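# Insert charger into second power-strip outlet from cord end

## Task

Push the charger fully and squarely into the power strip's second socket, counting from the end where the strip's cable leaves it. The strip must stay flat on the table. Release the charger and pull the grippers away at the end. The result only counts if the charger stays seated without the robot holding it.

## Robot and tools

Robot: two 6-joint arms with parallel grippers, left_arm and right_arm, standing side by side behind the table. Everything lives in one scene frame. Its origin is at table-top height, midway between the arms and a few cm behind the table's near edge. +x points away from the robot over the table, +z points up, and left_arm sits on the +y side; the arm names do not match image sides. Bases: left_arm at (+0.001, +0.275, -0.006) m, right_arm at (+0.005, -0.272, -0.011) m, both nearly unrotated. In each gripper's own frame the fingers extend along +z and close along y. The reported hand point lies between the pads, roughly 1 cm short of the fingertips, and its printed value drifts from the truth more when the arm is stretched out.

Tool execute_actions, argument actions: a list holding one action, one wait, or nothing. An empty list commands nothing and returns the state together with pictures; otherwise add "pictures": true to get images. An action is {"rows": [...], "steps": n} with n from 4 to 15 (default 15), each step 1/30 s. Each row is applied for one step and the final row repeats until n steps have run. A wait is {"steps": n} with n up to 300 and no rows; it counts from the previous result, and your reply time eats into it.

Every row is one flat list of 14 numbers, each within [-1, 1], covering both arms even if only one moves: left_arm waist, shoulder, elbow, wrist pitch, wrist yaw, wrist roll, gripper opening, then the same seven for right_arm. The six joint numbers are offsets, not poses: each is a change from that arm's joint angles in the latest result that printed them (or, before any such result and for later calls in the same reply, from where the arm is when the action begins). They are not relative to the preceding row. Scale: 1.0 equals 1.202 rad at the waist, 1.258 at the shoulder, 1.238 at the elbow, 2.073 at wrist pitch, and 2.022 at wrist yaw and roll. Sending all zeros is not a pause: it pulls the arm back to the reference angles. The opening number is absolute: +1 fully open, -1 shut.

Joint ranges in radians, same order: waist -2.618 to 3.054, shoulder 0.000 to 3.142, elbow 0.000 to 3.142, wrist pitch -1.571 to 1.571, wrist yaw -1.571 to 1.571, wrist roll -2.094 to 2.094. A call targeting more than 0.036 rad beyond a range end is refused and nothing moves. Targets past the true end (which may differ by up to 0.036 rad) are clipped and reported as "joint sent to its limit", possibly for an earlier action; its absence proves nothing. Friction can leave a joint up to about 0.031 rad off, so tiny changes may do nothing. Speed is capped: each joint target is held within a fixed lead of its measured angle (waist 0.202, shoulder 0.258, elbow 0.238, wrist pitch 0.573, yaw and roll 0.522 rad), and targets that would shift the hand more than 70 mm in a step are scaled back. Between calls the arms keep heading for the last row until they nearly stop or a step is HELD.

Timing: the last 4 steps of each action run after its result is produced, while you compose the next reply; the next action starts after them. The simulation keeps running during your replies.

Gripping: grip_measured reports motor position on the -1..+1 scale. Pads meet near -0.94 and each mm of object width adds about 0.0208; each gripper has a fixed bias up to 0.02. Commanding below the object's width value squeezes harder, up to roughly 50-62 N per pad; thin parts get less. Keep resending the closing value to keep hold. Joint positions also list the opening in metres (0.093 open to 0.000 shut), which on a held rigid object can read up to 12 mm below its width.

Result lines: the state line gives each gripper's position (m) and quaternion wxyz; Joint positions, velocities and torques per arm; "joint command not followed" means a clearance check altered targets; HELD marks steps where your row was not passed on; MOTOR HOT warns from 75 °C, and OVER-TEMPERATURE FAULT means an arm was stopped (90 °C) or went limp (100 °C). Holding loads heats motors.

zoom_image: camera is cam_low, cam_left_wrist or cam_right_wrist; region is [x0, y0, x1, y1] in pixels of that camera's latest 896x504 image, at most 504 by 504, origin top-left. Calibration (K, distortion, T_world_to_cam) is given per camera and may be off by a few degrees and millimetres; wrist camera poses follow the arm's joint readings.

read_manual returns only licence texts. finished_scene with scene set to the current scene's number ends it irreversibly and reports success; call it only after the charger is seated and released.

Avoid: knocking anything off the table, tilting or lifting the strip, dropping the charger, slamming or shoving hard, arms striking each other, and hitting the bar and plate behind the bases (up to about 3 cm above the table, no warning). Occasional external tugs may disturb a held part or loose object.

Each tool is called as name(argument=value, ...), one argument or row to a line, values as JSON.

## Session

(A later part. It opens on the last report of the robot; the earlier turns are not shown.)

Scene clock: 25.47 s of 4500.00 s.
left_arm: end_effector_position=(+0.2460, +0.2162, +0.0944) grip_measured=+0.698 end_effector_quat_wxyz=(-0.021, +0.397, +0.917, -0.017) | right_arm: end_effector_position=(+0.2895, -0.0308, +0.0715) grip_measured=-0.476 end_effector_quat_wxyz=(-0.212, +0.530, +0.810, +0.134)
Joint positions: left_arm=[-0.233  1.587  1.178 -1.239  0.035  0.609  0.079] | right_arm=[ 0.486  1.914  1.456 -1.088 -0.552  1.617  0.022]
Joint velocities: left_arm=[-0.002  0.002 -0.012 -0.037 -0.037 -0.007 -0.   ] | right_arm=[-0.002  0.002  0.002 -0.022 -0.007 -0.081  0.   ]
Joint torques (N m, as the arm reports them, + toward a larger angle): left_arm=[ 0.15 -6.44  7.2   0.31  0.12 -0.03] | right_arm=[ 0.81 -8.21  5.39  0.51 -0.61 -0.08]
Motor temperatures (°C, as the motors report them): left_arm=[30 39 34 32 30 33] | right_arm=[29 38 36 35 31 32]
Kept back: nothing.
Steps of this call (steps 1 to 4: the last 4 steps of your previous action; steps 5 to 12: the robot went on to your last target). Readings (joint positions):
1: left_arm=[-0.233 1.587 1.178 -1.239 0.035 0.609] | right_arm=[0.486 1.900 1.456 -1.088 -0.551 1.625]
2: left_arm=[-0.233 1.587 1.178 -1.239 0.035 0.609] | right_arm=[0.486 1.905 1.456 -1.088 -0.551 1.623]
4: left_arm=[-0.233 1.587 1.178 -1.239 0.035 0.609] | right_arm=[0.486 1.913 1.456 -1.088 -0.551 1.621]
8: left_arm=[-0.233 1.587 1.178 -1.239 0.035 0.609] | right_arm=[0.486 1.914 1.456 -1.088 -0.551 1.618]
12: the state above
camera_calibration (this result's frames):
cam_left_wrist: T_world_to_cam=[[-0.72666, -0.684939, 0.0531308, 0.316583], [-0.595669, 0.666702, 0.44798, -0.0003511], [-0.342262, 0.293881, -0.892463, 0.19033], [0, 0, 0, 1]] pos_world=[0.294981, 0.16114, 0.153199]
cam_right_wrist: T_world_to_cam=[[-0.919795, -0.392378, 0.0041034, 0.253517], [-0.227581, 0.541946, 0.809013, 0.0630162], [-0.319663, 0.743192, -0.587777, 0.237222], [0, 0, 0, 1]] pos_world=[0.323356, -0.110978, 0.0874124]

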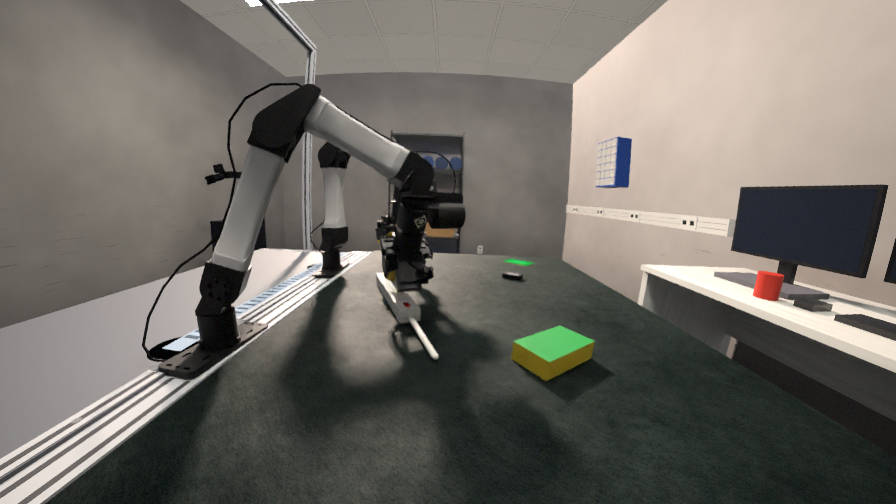

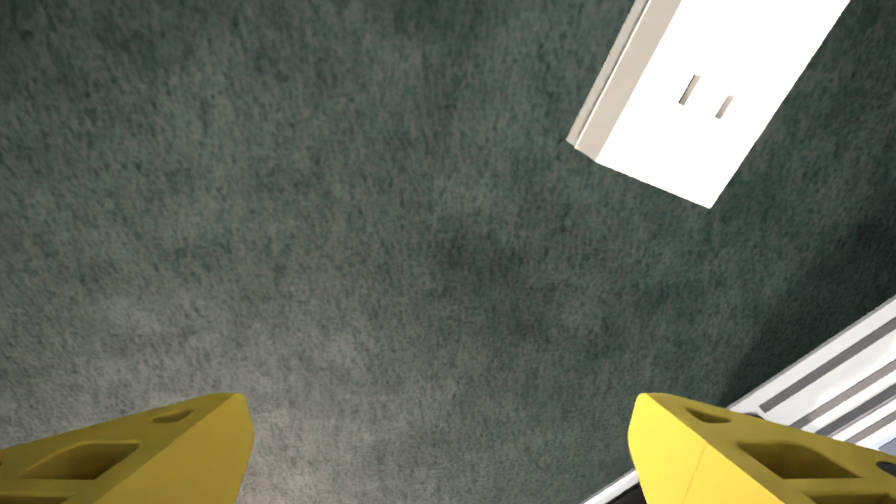

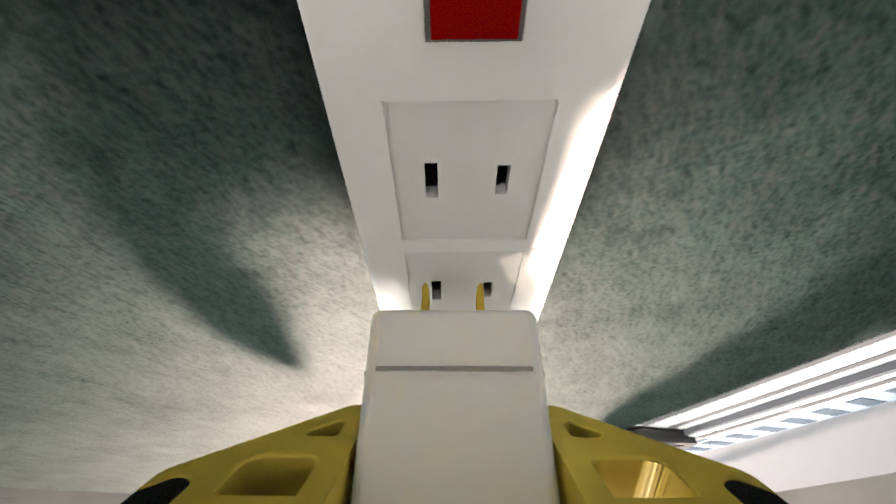

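execute_actions(
  actions=[],
)

zoom_image(
  camera="cam_right_wrist",
  region=[390, 200, 516, 326],
)

Scene clock: 26.80 s of 4500.00 s.
left_arm: end_effector_position=(+0.2460, +0.2162, +0.0944) grip_measured=+0.698 end_effector_quat_wxyz=(-0.021, +0.397, +0.917, -0.017) | right_arm: end_effector_position=(+0.2895, -0.0308, +0.0715) grip_measured=-0.476 end_effector_quat_wxyz=(-0.212, +0.530, +0.810, +0.134)
Joint positions: left_arm=[-0.233  1.587  1.178 -1.239  0.035  0.609  0.079] | right_arm=[ 0.486  1.914  1.456 -1.088 -0.552  1.616  0.022]
Joint velocities: left_arm=[-0.012 -0.007  0.002 -0.037  0.007  0.007 -0.   ] | right_arm=[ 0.017  0.007  0.007 -0.051 -0.051  0.007  0.   ]
Joint torques (N m, as the arm reports them, + toward a larger angle): left_arm=[ 0.16 -6.47  7.17  0.3   0.13 -0.03] | right_arm=[ 0.78 -8.31  5.42  0.53 -0.61 -0.08]
Motor temperatures (°C, as the motors report them): left_arm=[30 39 34 32 30 33] | right_arm=[29 38 36 35 31 32]
Kept back: nothing.
Steps of this call (steps 1 to 30: the robot went on to your last target; steps 31 to 40: nothing new was sent). Readings (joint positions):
1: left_arm=[-0.233 1.587 1.178 -1.239 0.035 0.609] | right_arm=[0.486 1.914 1.456 -1.088 -0.552 1.617]
2: left_arm=[-0.233 1.587 1.178 -1.239 0.035 0.609] | right_arm=[0.486 1.914 1.456 -1.088 -0.552 1.616]
4: left_arm=[-0.233 1.587 1.178 -1.239 0.035 0.609] | right_arm=[0.486 1.914 1.456 -1.088 -0.552 1.616]
8: left_arm=[-0.233 1.587 1.178 -1.239 0.035 0.609] | right_arm=[0.486 1.914 1.456 -1.088 -0.552 1.616]
40: the state above
All arms were judged still, so your last target was given up. Only a new action makes them travel on or press farther. Fingers that are still opening or closing keep moving.
camera_calibration (this result's frames):
cam_left_wrist: T_world_to_cam=[[-0.72666, -0.684939, 0.0531308, 0.316583], [-0.595669, 0.666702, 0.44798, -0.0003511], [-0.342262, 0.293881, -0.892463, 0.19033], [0, 0, 0, 1]] pos_world=[0.294981, 0.16114, 0.153199]
cam_right_wrist: T_world_to_cam=[[-0.919534, -0.392993, 0.00373368, 0.25345], [-0.228215, 0.541669, 0.80902, 0.0631906], [-0.319961, 0.743069, -0.58777, 0.237304], [0, 0, 0, 1]] pos_world=[0.323405, -0.110958, 0.0874115]

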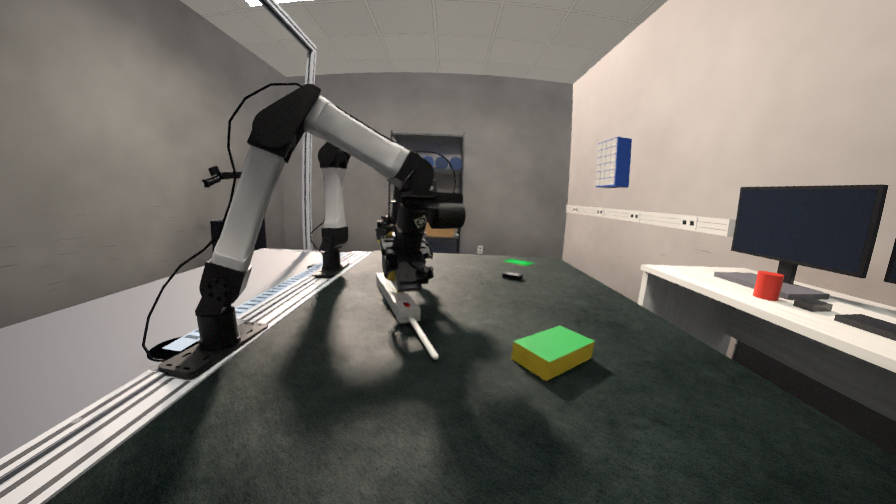

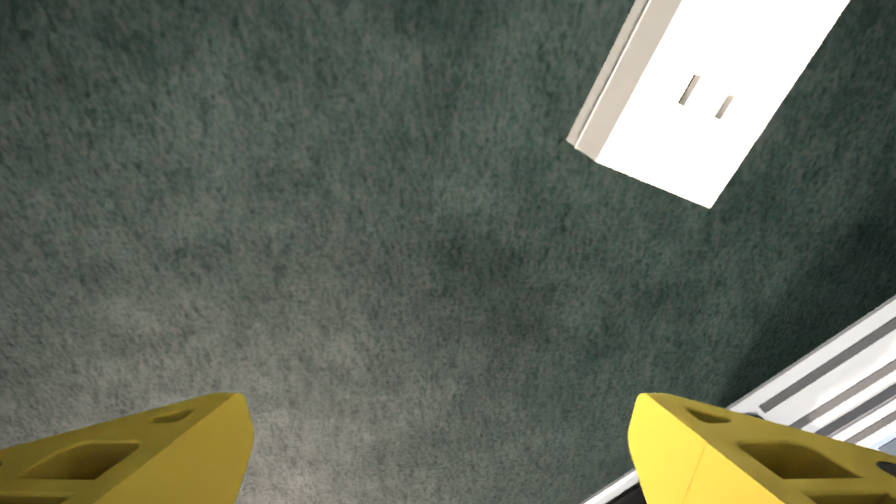

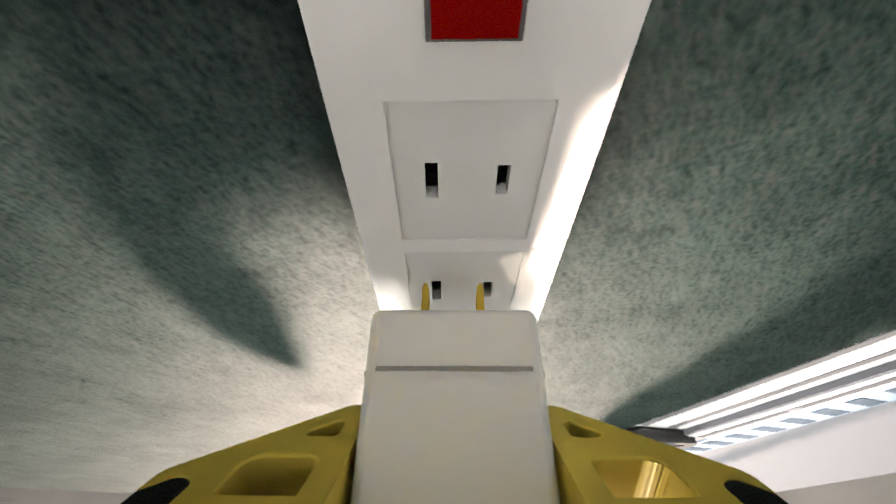

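Region (390, 200, 516, 326) of cam_right_wrist's 896x504 image, scaled by 4.000, with more detail than that image has.

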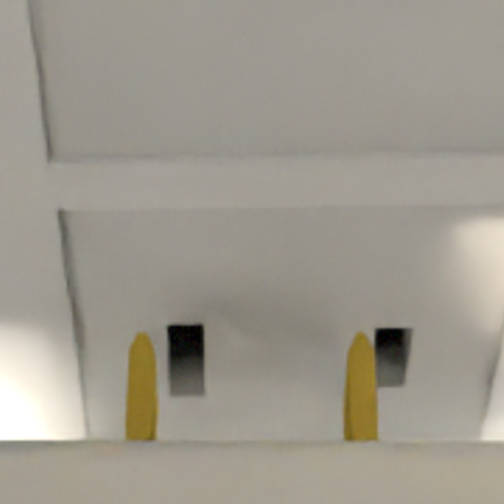

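execute_actions(
  actions=[
    {"rows": [[0,0,0,0,0,0,0.7,0.009,0.0087,-0.0105,0,-0.0064,-0.003,-0.75],[0,0,0,0,0,0,0.7,0.011,0.0087,-0.0105,-0.001,-0.0064,-0.003,-0.75],[0,0,0,0,0,0,0.7,0.013,0.0087,-0.0105,-0.002,-0.0064,-0.003,-0.75],[0,0,0,0,0,0,0.7,0.015,0.0087,-0.0105,-0.003,-0.0064,-0.003,-0.75],[0,0,0,0,0,0,0.7,0.0165,0.0087,-0.0105,-0.003,-0.0064,-0.003,-0.75],[0,0,0,0,0,0,0.7,0.018,0.0087,-0.0105,-0.003,-0.0064,-0.003,-0.75]], "steps": 12},
  ],
)

execute_actions(
  actions=[
    {"steps": 6},
  ],
  pictures=true,
)

zoom_image(
  camera="cam_right_wrist",
  region=[390, 200, 516, 326],
)

Scene clock: 28.87 s of 4500.00 s.
left_arm: end_effector_position=(+0.2460, +0.2162, +0.0944) grip_measured=+0.698 end_effector_quat_wxyz=(-0.021, +0.397, +0.917, -0.017) | right_arm: end_effector_position=(+0.2858, -0.0263, +0.0713) grip_measured=-0.476 end_effector_quat_wxyz=(-0.213, +0.523, +0.814, +0.132)
Joint positions: left_arm=[-0.233  1.587  1.178 -1.239  0.035  0.609  0.079] | right_arm=[ 0.501  1.914  1.456 -1.088 -0.552  1.616  0.022]
Joint velocities: left_arm=[-0.012 -0.002 -0.022 -0.037  0.022  0.066 -0.   ] | right_arm=[ 0.042 -0.012 -0.002 -0.051 -0.007  0.081 -0.   ]
Joint torques (N m, as the arm reports them, + toward a larger angle): left_arm=[ 0.16 -6.48  7.19  0.14  0.12 -0.03] | right_arm=[ 0.39 -8.27  5.42  0.33 -0.57 -0.08]
Motor temperatures (°C, as the motors report them): left_arm=[30 39 34 32 30 33] | right_arm=[29 38 36 35 31 32]
Steps of this call (steps 1 to 54: nothing new was sent; steps 55 to 62: the first 8 steps of this action). Readings (joint positions):
55: left_arm=[-0.233 1.587 1.178 -1.239 0.035 0.609] | right_arm=[0.486 1.914 1.456 -1.088 -0.552 1.616]
56: left_arm=[-0.233 1.587 1.178 -1.239 0.035 0.609] | right_arm=[0.487 1.914 1.456 -1.088 -0.552 1.616]
58: left_arm=[-0.233 1.587 1.178 -1.239 0.035 0.609] | right_arm=[0.490 1.914 1.456 -1.088 -0.552 1.616]
62: the state above

Scene clock: 29.07 s of 4500.00 s.
left_arm: end_effector_position=(+0.2460, +0.2162, +0.0944) grip_measured=+0.698 end_effector_quat_wxyz=(-0.021, +0.397, +0.917, -0.017) | right_arm: end_effector_position=(+0.2853, -0.0257, +0.0713) grip_measured=-0.476 end_effector_quat_wxyz=(-0.214, +0.523, +0.815, +0.132)
Joint positions: left_arm=[-0.233  1.587  1.178 -1.239  0.035  0.609  0.079] | right_arm=[ 0.503  1.914  1.456 -1.088 -0.553  1.616  0.022]
Joint velocities: left_arm=[-0.007 -0.017  0.002  0.037  0.022 -0.051 -0.001] | right_arm=[-0.007 -0.002  0.002 -0.051  0.007 -0.022  0.   ]
Joint torques (N m, as the arm reports them, + toward a larger angle): left_arm=[ 0.14 -6.47  7.19  0.15  0.11 -0.03] | right_arm=[ 0.46 -8.33  5.44  0.33 -0.58 -0.08]
Motor temperatures (°C, as the motors report them): left_arm=[30 39 34 32 30 33] | right_arm=[29 38 36 35 31 32]
Kept back: nothing.
Steps of this call (steps 1 to 4: the last 4 steps of your previous action; steps 5 to 6: the robot went on to your last target). Readings (joint positions):
1: left_arm=[-0.233 1.587 1.178 -1.239 0.035 0.609] | right_arm=[0.503 1.914 1.456 -1.088 -0.552 1.616]
2: left_arm=[-0.233 1.587 1.178 -1.239 0.035 0.609] | right_arm=[0.503 1.914 1.456 -1.088 -0.553 1.616]
4: left_arm=[-0.233 1.587 1.178 -1.239 0.035 0.609] | right_arm=[0.503 1.914 1.456 -1.088 -0.553 1.616]
6: the state above
camera_calibration (this result's frames):
cam_left_wrist: T_world_to_cam=[[-0.72666, -0.684939, 0.0531308, 0.316583], [-0.595669, 0.666702, 0.44798, -0.0003511], [-0.342262, 0.293881, -0.892463, 0.19033], [0, 0, 0, 1]] pos_world=[0.294981, 0.16114, 0.153199]
cam_right_wrist: T_world_to_cam=[[-0.912648, -0.40872, 0.00458301, 0.249132], [-0.236423, 0.536999, 0.809776, 0.061828], [-0.333432, 0.737957, -0.586722, 0.235777], [0, 0, 0, 1]] pos_world=[0.320603, -0.10537, 0.0871272]

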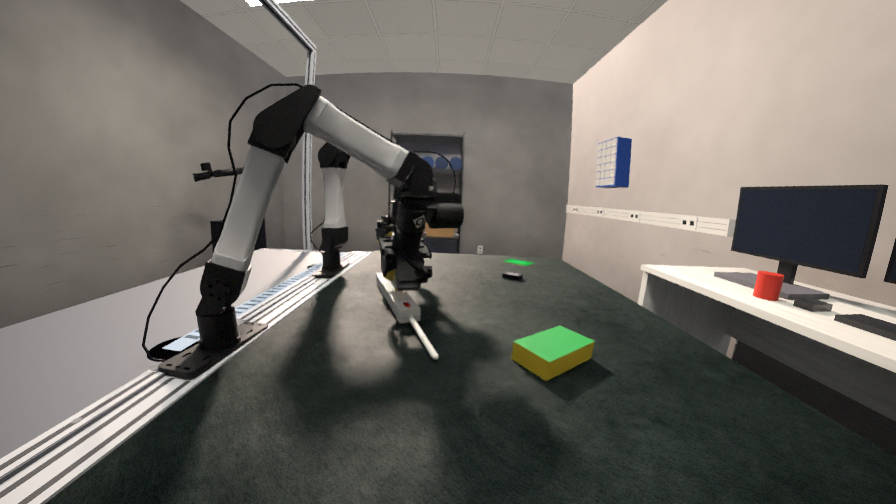

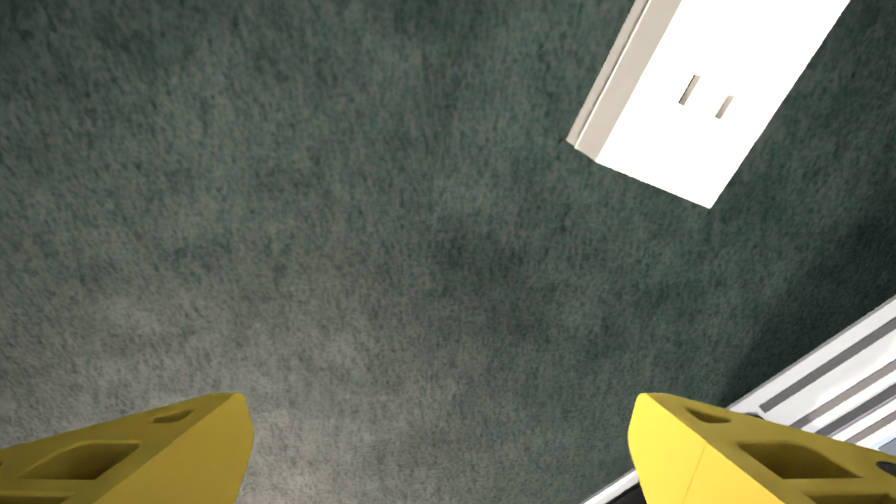

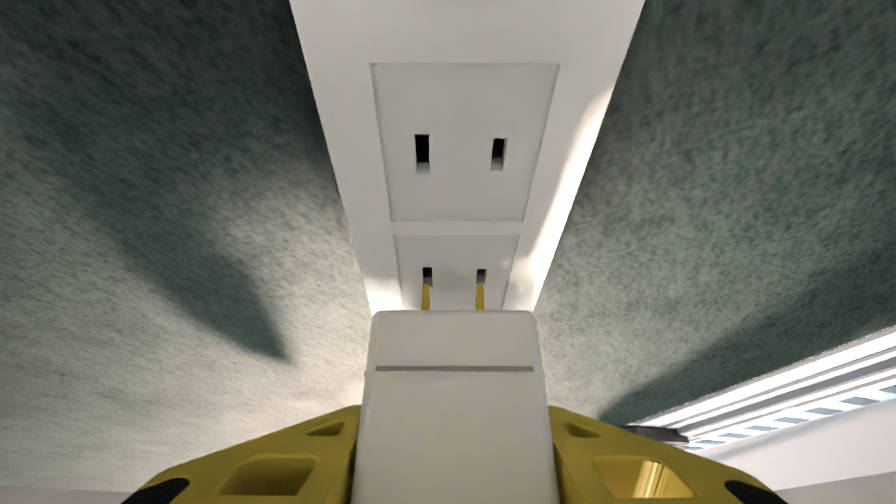

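Region (390, 200, 516, 326) of cam_right_wrist's 896x504 image, scaled by 4.000, with more detail than that image has.

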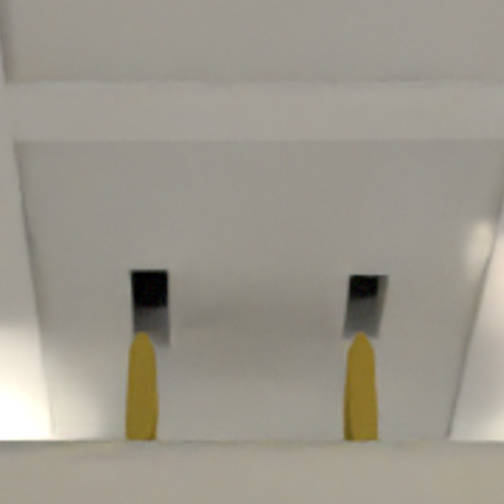

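execute_actions(
  actions=[
    {"rows": [[0,0,0,0,0,0,0.7,0.001,0.0095,-0.0105,-0.003,-0.003,-0.003,-0.75],[0,0,0,0,0,0,0.7,0.0,0.0105,-0.0105,-0.003,0,-0.003,-0.75],[0,0,0,0,0,0,0.7,0.0,0.0115,-0.0105,-0.003,0,-0.003,-0.75],[0,0,0,0,0,0,0.7,0.0,0.0125,-0.0105,-0.003,0,-0.003,-0.75],[0,0,0,0,0,0,0.7,0.0,0.0135,-0.0105,-0.003,0,-0.003,-0.75]], "steps": 10},
  ],
)

execute_actions(
  actions=[
    {"steps": 6},
  ],
  pictures=true,
)

zoom_image(
  camera="cam_right_wrist",
  region=[390, 200, 516, 326],
)

Scene clock: 29.87 s of 4500.00 s.
left_arm: end_effector_position=(+0.2460, +0.2162, +0.0944) grip_measured=+0.698 end_effector_quat_wxyz=(-0.021, +0.397, +0.917, -0.017) | right_arm: end_effector_position=(+0.2853, -0.0257, +0.0713) grip_measured=-0.476 end_effector_quat_wxyz=(-0.214, +0.523, +0.815, +0.132)
Joint positions: left_arm=[-0.233  1.587  1.178 -1.239  0.035  0.609  0.079] | right_arm=[ 0.503  1.914  1.456 -1.088 -0.553  1.616  0.022]
Joint velocities: left_arm=[-0.012 -0.002 -0.007  0.037 -0.066 -0.051 -0.   ] | right_arm=[-0.002 -0.007 -0.007 -0.007 -0.022 -0.007  0.001]
Joint torques (N m, as the arm reports them, + toward a larger angle): left_arm=[ 0.16 -6.43  7.25  0.14  0.12 -0.02] | right_arm=[ 0.12 -7.83  5.45  0.33 -0.47 -0.08]
Motor temperatures (°C, as the motors report them): left_arm=[30 39 35 32 30 33] | right_arm=[29 38 36 35 31 32]
Steps of this call (steps 1 to 15: the robot went on to your last target; steps 16 to 18: nothing new was sent; steps 19 to 24: the first 6 steps of this action). Readings (joint positions):
19: left_arm=[-0.233 1.587 1.178 -1.239 0.035 0.609] | right_arm=[0.503 1.914 1.456 -1.088 -0.553 1.616]
20: left_arm=[-0.233 1.587 1.178 -1.239 0.035 0.609] | right_arm=[0.503 1.914 1.456 -1.088 -0.553 1.616]
22: left_arm=[-0.233 1.587 1.178 -1.239 0.035 0.609] | right_arm=[0.503 1.914 1.456 -1.088 -0.553 1.616]
24: the state above

Scene clock: 30.07 s of 4500.00 s.
left_arm: end_effector_position=(+0.2460, +0.2162, +0.0944) grip_measured=+0.698 end_effector_quat_wxyz=(-0.021, +0.397, +0.917, -0.017) | right_arm: end_effector_position=(+0.2853, -0.0257, +0.0713) grip_measured=-0.476 end_effector_quat_wxyz=(-0.214, +0.523, +0.815, +0.132)
Joint positions: left_arm=[-0.233  1.587  1.178 -1.239  0.035  0.609  0.079] | right_arm=[ 0.503  1.914  1.456 -1.088 -0.553  1.616  0.022]
Joint velocities: left_arm=[-0.007 -0.012 -0.007  0.007  0.022  0.022 -0.   ] | right_arm=[ 0.007  0.002 -0.002  0.022  0.007 -0.037  0.   ]
Joint torques (N m, as the arm reports them, + toward a larger angle): left_arm=[ 0.16 -6.47  7.19  0.16  0.12 -0.02] | right_arm=[ 0.13 -7.85  5.45  0.33 -0.48 -0.08]
Motor temperatures (°C, as the motors report them): left_arm=[30 39 35 32 30 33] | right_arm=[29 38 36 35 31 32]
Kept back: nothing.
Steps of this call (steps 1 to 4: the last 4 steps of your previous action; steps 5 to 6: the robot went on to your last target). Readings (joint positions):
1: left_arm=[-0.233 1.587 1.178 -1.239 0.035 0.609] | right_arm=[0.503 1.914 1.456 -1.088 -0.553 1.616]
2: left_arm=[-0.233 1.587 1.178 -1.239 0.035 0.609] | right_arm=[0.503 1.914 1.456 -1.088 -0.553 1.616]
4: left_arm=[-0.233 1.587 1.178 -1.239 0.035 0.609] | right_arm=[0.503 1.914 1.456 -1.088 -0.553 1.616]
6: the state above
camera_calibration (this result's frames):
cam_left_wrist: T_world_to_cam=[[-0.72666, -0.684939, 0.0531308, 0.316583], [-0.595669, 0.666702, 0.44798, -0.0003511], [-0.342262, 0.293881, -0.892463, 0.19033], [0, 0, 0, 1]] pos_world=[0.294981, 0.16114, 0.153199]
cam_right_wrist: T_world_to_cam=[[-0.912648, -0.40872, 0.00458301, 0.249132], [-0.236423, 0.536999, 0.809776, 0.061828], [-0.333432, 0.737957, -0.586722, 0.235777], [0, 0, 0, 1]] pos_world=[0.320603, -0.10537, 0.0871272]

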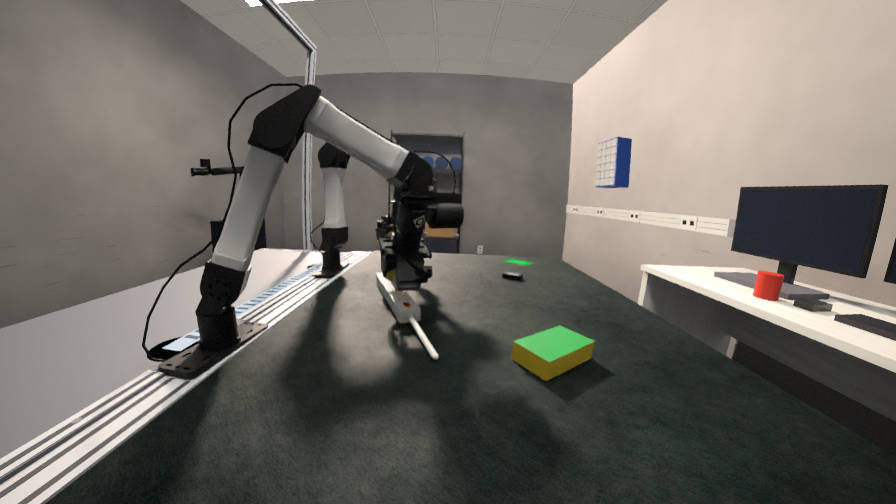

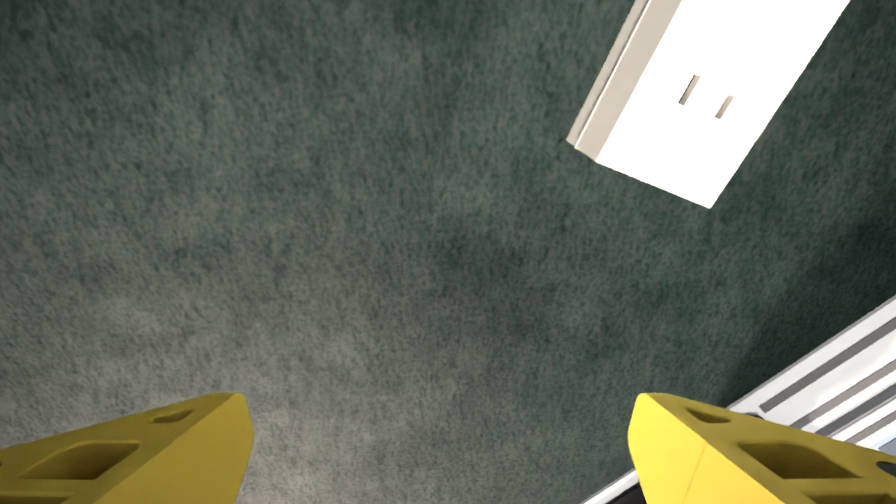

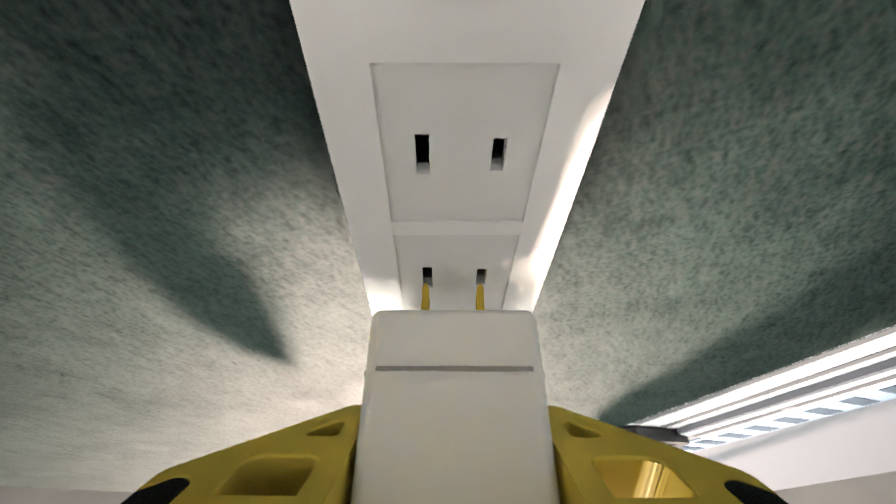

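Region (390, 200, 516, 326) of cam_right_wrist's 896x504 image, scaled by 4.000, with more detail than that image has.

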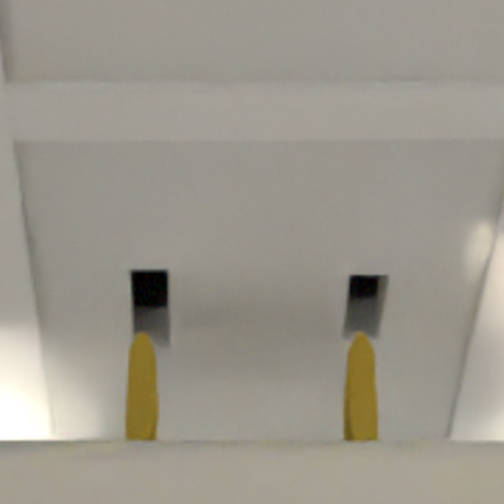

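execute_actions(
  actions=[
    {"rows": [[0,0,0,0,0,0,0.7,0,0.0135,-0.0105,-0.003,0.003,-0.003,-0.75],[0,0,0,0,0,0,0.7,0,0.0135,-0.0105,-0.003,0.006,-0.003,-0.75],[0,0,0,0,0,0,0.7,0,0.0135,-0.0105,-0.003,0.0085,-0.003,-0.75],[0,0,0,0,0,0,0.7,0,0.015,-0.0105,-0.003,0.0085,-0.003,-0.75],[0,0,0,0,0,0,0.7,0,0.017,-0.0105,-0.003,0.0085,-0.003,-0.75],[0,0,0,0,0,0,0.7,0,0.019,-0.0105,-0.003,0.0085,-0.003,-0.75],[0,0,0,0,0,0,0.7,0,0.019,-0.0105,-0.003,0.0085,-0.003,-0.75],[0,0,0,0,0,0,0.7,0,0.013,-0.0105,-0.003,0.0085,-0.003,-0.75]], "steps": 12},
  ],
)

execute_actions(
  actions=[
    {"steps": 6},
  ],
  pictures=true,
)

zoom_image(
  camera="cam_right_wrist",
  region=[390, 200, 516, 326],
)

Scene clock: 30.70 s of 4500.00 s.
left_arm: end_effector_position=(+0.2460, +0.2162, +0.0944) grip_measured=+0.698 end_effector_quat_wxyz=(-0.021, +0.397, +0.917, -0.017) | right_arm: end_effector_position=(+0.2858, -0.0268, +0.0706) grip_measured=-0.476 end_effector_quat_wxyz=(-0.210, +0.523, +0.816, +0.130)
Joint positions: left_arm=[-0.233  1.587  1.178 -1.239  0.035  0.609  0.079] | right_arm=[ 0.503  1.914  1.456 -1.088 -0.544  1.616  0.022]
Joint velocities: left_arm=[-0.012 -0.007  0.002  0.022 -0.022 -0.051 -0.   ] | right_arm=[-0.007 -0.007 -0.002 -0.051 -0.007 -0.037  0.001]
Joint torques (N m, as the arm reports them, + toward a larger angle): left_arm=[ 0.15 -6.43  7.19  0.16  0.12 -0.03] | right_arm=[ 0.13 -7.87  5.41  0.33 -0.42 -0.08]
Motor temperatures (°C, as the motors report them): left_arm=[30 39 35 32 30 33] | right_arm=[29 38 36 35 31 32]
Steps of this call (steps 1 to 11: the robot went on to your last target; steps 12 to 19: the first 8 steps of this action). Readings (joint positions):
12: left_arm=[-0.233 1.587 1.178 -1.239 0.035 0.609] | right_arm=[0.503 1.914 1.456 -1.088 -0.553 1.616]
13: left_arm=[-0.233 1.587 1.178 -1.239 0.035 0.609] | right_arm=[0.503 1.914 1.456 -1.088 -0.552 1.616]
15: left_arm=[-0.233 1.587 1.178 -1.239 0.035 0.609] | right_arm=[0.503 1.914 1.456 -1.088 -0.549 1.616]
19: the state above

Scene clock: 30.90 s of 4500.00 s.
left_arm: end_effector_position=(+0.2460, +0.2162, +0.0944) grip_measured=+0.698 end_effector_quat_wxyz=(-0.021, +0.397, +0.917, -0.017) | right_arm: end_effector_position=(+0.2860, -0.0271, +0.0705) grip_measured=-0.476 end_effector_quat_wxyz=(-0.209, +0.523, +0.816, +0.129)
Joint positions: left_arm=[-0.233  1.587  1.178 -1.239  0.035  0.609  0.079] | right_arm=[ 0.503  1.914  1.456 -1.088 -0.542  1.616  0.022]
Joint velocities: left_arm=[ 0.002  0.002  0.002 -0.007 -0.037 -0.037 -0.   ] | right_arm=[ 0.002 -0.007 -0.007 -0.037 -0.051  0.022 -0.   ]
Joint torques (N m, as the arm reports them, + toward a larger angle): left_arm=[ 0.16 -6.48  7.19  0.15  0.11 -0.03] | right_arm=[ 0.12 -7.87  5.43  0.32 -0.4  -0.08]
Motor temperatures (°C, as the motors report them): left_arm=[30 39 35 32 30 33] | right_arm=[29 38 36 35 31 32]
Kept back: nothing.
Steps of this call (steps 1 to 4: the last 4 steps of your previous action; steps 5 to 6: the robot went on to your last target). Readings (joint positions):
1: left_arm=[-0.233 1.587 1.178 -1.239 0.035 0.609] | right_arm=[0.503 1.914 1.456 -1.088 -0.544 1.616]
2: left_arm=[-0.233 1.587 1.178 -1.239 0.035 0.609] | right_arm=[0.503 1.914 1.456 -1.088 -0.544 1.616]
4: left_arm=[-0.233 1.587 1.178 -1.239 0.035 0.609] | right_arm=[0.503 1.914 1.456 -1.088 -0.543 1.616]
6: the state above
camera_calibration (this result's frames):
cam_left_wrist: T_world_to_cam=[[-0.72666, -0.684939, 0.0531308, 0.316583], [-0.595669, 0.666702, 0.44798, -0.0003511], [-0.342262, 0.293881, -0.892463, 0.19033], [0, 0, 0, 1]] pos_world=[0.294981, 0.16114, 0.153199]
cam_right_wrist: T_world_to_cam=[[-0.912725, -0.408554, 0.00405854, 0.249287], [-0.240125, 0.544432, 0.8037, 0.0650827], [-0.330565, 0.732582, -0.595021, 0.236136], [0, 0, 0, 1]] pos_world=[0.321217, -0.106575, 0.0871874]

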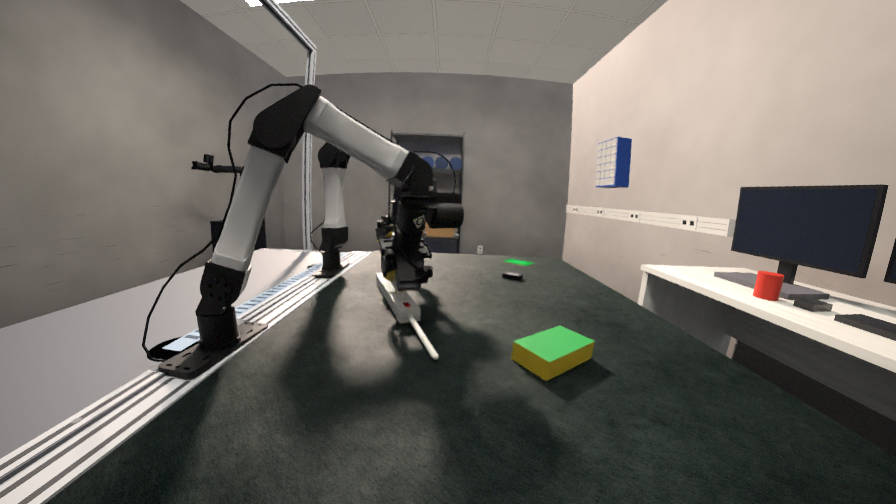

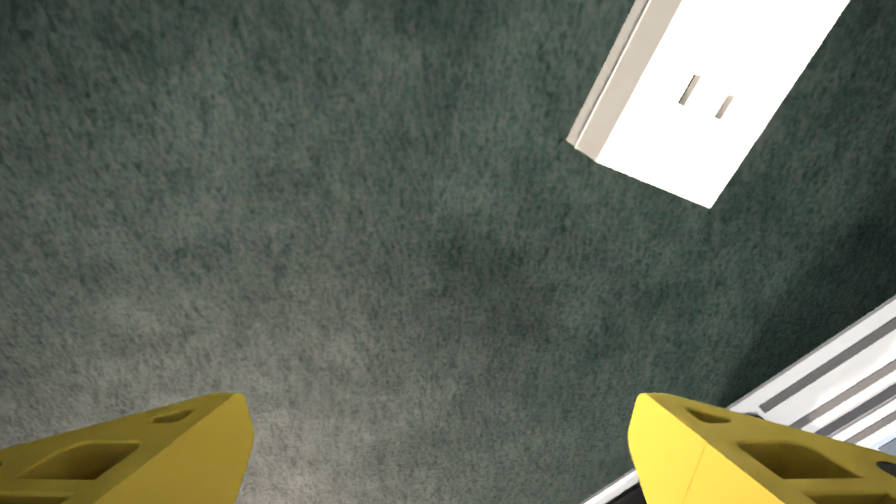

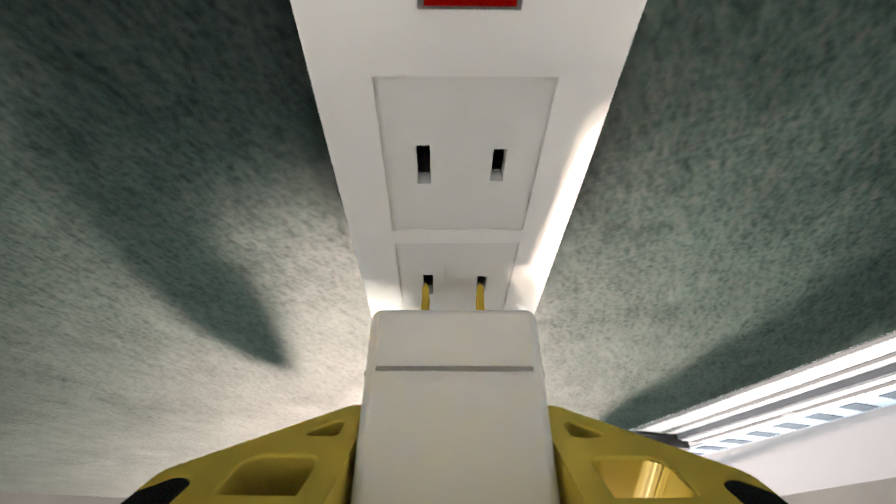

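Region (390, 200, 516, 326) of cam_right_wrist's 896x504 image, scaled by 4.000, with more detail than that image has.

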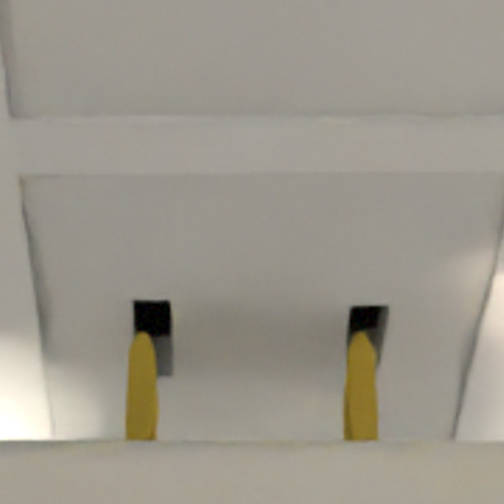

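execute_actions(
  actions=[
    {"rows": [[0,0,0,0,0,0,0.7,0,0.013,-0.0105,-0.004,-0.005,-0.003,-0.75]], "steps": 8},
  ],
)

execute_actions(
  actions=[
    {"steps": 5},
  ],
  pictures=true,
)

zoom_image(
  camera="cam_right_wrist",
  region=[390, 200, 516, 326],
)

Scene clock: 31.23 s of 4500.00 s.
left_arm: end_effector_position=(+0.2460, +0.2162, +0.0944) grip_measured=+0.698 end_effector_quat_wxyz=(-0.021, +0.397, +0.917, -0.017) | right_arm: end_effector_position=(+0.2860, -0.0271, +0.0705) grip_measured=-0.476 end_effector_quat_wxyz=(-0.209, +0.523, +0.816, +0.129)
Joint positions: left_arm=[-0.233  1.587  1.178 -1.239  0.035  0.609  0.079] | right_arm=[ 0.503  1.914  1.456 -1.088 -0.542  1.616  0.022]
Joint velocities: left_arm=[ 0.012 -0.007  0.007  0.007 -0.037 -0.037  0.001] | right_arm=[ 0.007 -0.027  0.002 -0.037 -0.037 -0.007  0.001]
Joint torques (N m, as the arm reports them, + toward a larger angle): left_arm=[ 0.12 -6.44  7.19  0.15  0.13 -0.03] | right_arm=[ 0.14 -7.88  5.42  0.3  -0.58 -0.08]
Motor temperatures (°C, as the motors report them): left_arm=[30 39 35 32 30 33] | right_arm=[29 38 36 35 31 32]
Steps of this call (steps 1 to 6: the robot went on to your last target; steps 7 to 10: the first 4 steps of this action). Readings (joint positions):
7: left_arm=[-0.233 1.587 1.178 -1.239 0.035 0.609] | right_arm=[0.503 1.914 1.456 -1.088 -0.542 1.616]
8: left_arm=[-0.233 1.587 1.178 -1.239 0.035 0.609] | right_arm=[0.503 1.914 1.456 -1.088 -0.542 1.616]
10: the state above

Scene clock: 31.40 s of 4500.00 s.
left_arm: end_effector_position=(+0.2460, +0.2162, +0.0944) grip_measured=+0.698 end_effector_quat_wxyz=(-0.021, +0.397, +0.917, -0.017) | right_arm: end_effector_position=(+0.2860, -0.0271, +0.0705) grip_measured=-0.476 end_effector_quat_wxyz=(-0.209, +0.523, +0.816, +0.129)
Joint positions: left_arm=[-0.233  1.587  1.178 -1.239  0.035  0.609  0.079] | right_arm=[ 0.503  1.914  1.456 -1.088 -0.542  1.616  0.022]
Joint velocities: left_arm=[ 0.002  0.002 -0.012  0.007 -0.022  0.051  0.   ] | right_arm=[ 0.007  0.007 -0.007 -0.007  0.007  0.066  0.001]
Joint torques (N m, as the arm reports them, + toward a larger angle): left_arm=[ 0.18 -6.46  7.23  0.15  0.13 -0.01] | right_arm=[ 0.12 -7.91  5.42  0.3  -0.58 -0.08]
Motor temperatures (°C, as the motors report them): left_arm=[30 39 35 32 30 33] | right_arm=[29 38 36 35 31 32]
Kept back: nothing.
Steps of this call (steps 1 to 4: the last 4 steps of your previous action; step 5: the robot went on to your last target). Readings (joint positions):
1: left_arm=[-0.233 1.587 1.178 -1.239 0.035 0.609] | right_arm=[0.503 1.914 1.456 -1.088 -0.542 1.616]
2: left_arm=[-0.233 1.587 1.178 -1.239 0.035 0.609] | right_arm=[0.503 1.914 1.456 -1.088 -0.542 1.616]
4: left_arm=[-0.233 1.587 1.178 -1.239 0.035 0.609] | right_arm=[0.503 1.914 1.456 -1.088 -0.542 1.616]
5: the state above
camera_calibration (this result's frames):
cam_left_wrist: T_world_to_cam=[[-0.72666, -0.684939, 0.0531308, 0.316583], [-0.595669, 0.666702, 0.44798, -0.0003511], [-0.342262, 0.293881, -0.892463, 0.19033], [0, 0, 0, 1]] pos_world=[0.294981, 0.16114, 0.153199]
cam_right_wrist: T_world_to_cam=[[-0.912728, -0.408548, 0.00403907, 0.249293], [-0.240262, 0.544707, 0.803473, 0.0652034], [-0.330458, 0.732382, -0.595327, 0.236149], [0, 0, 0, 1]] pos_world=[0.32124, -0.10662, 0.0871899]

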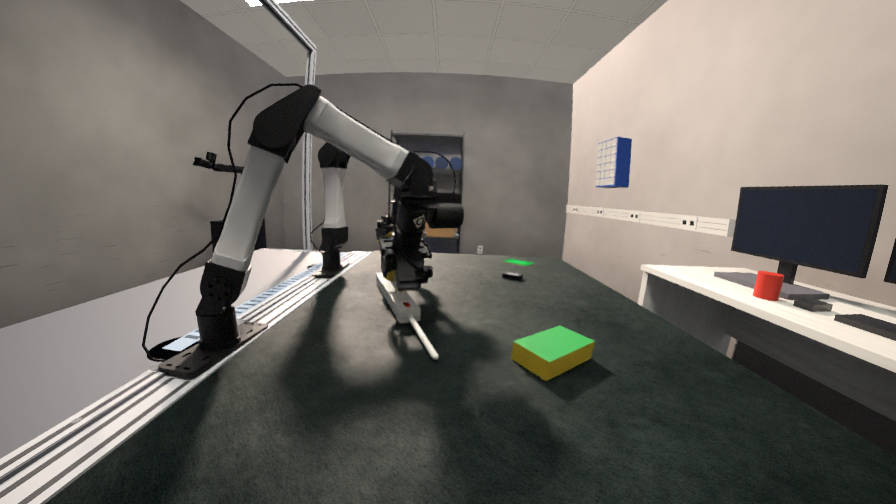

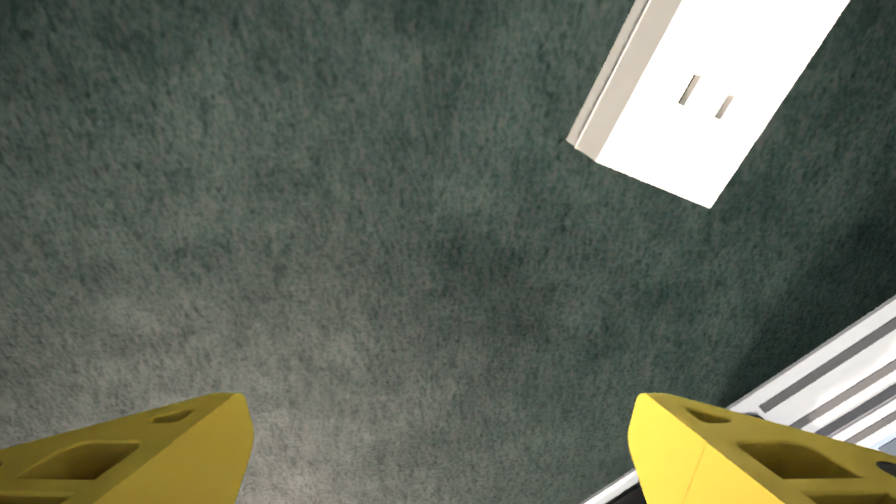

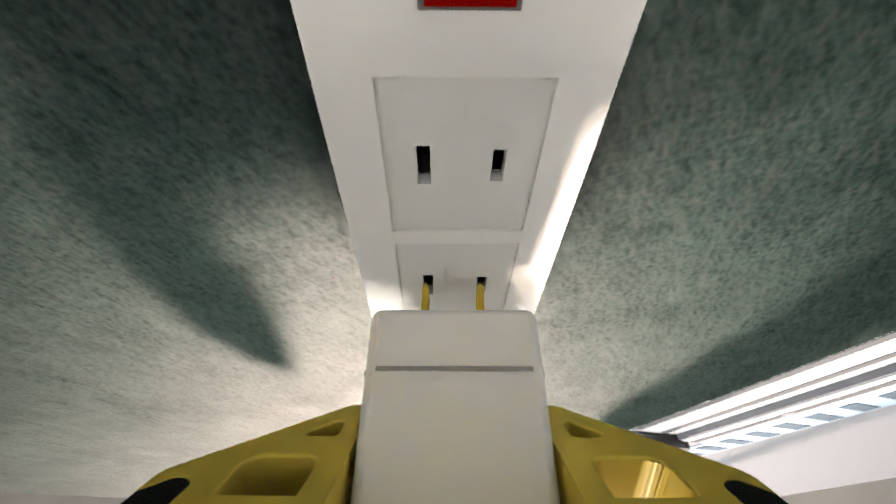

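Region (390, 200, 516, 326) of cam_right_wrist's 896x504 image, scaled by 4.000, with more detail than that image has.

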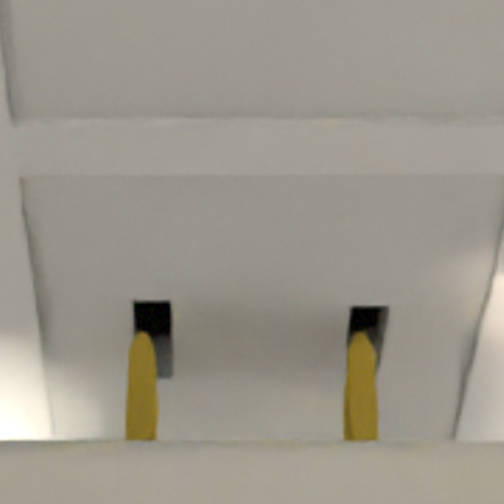

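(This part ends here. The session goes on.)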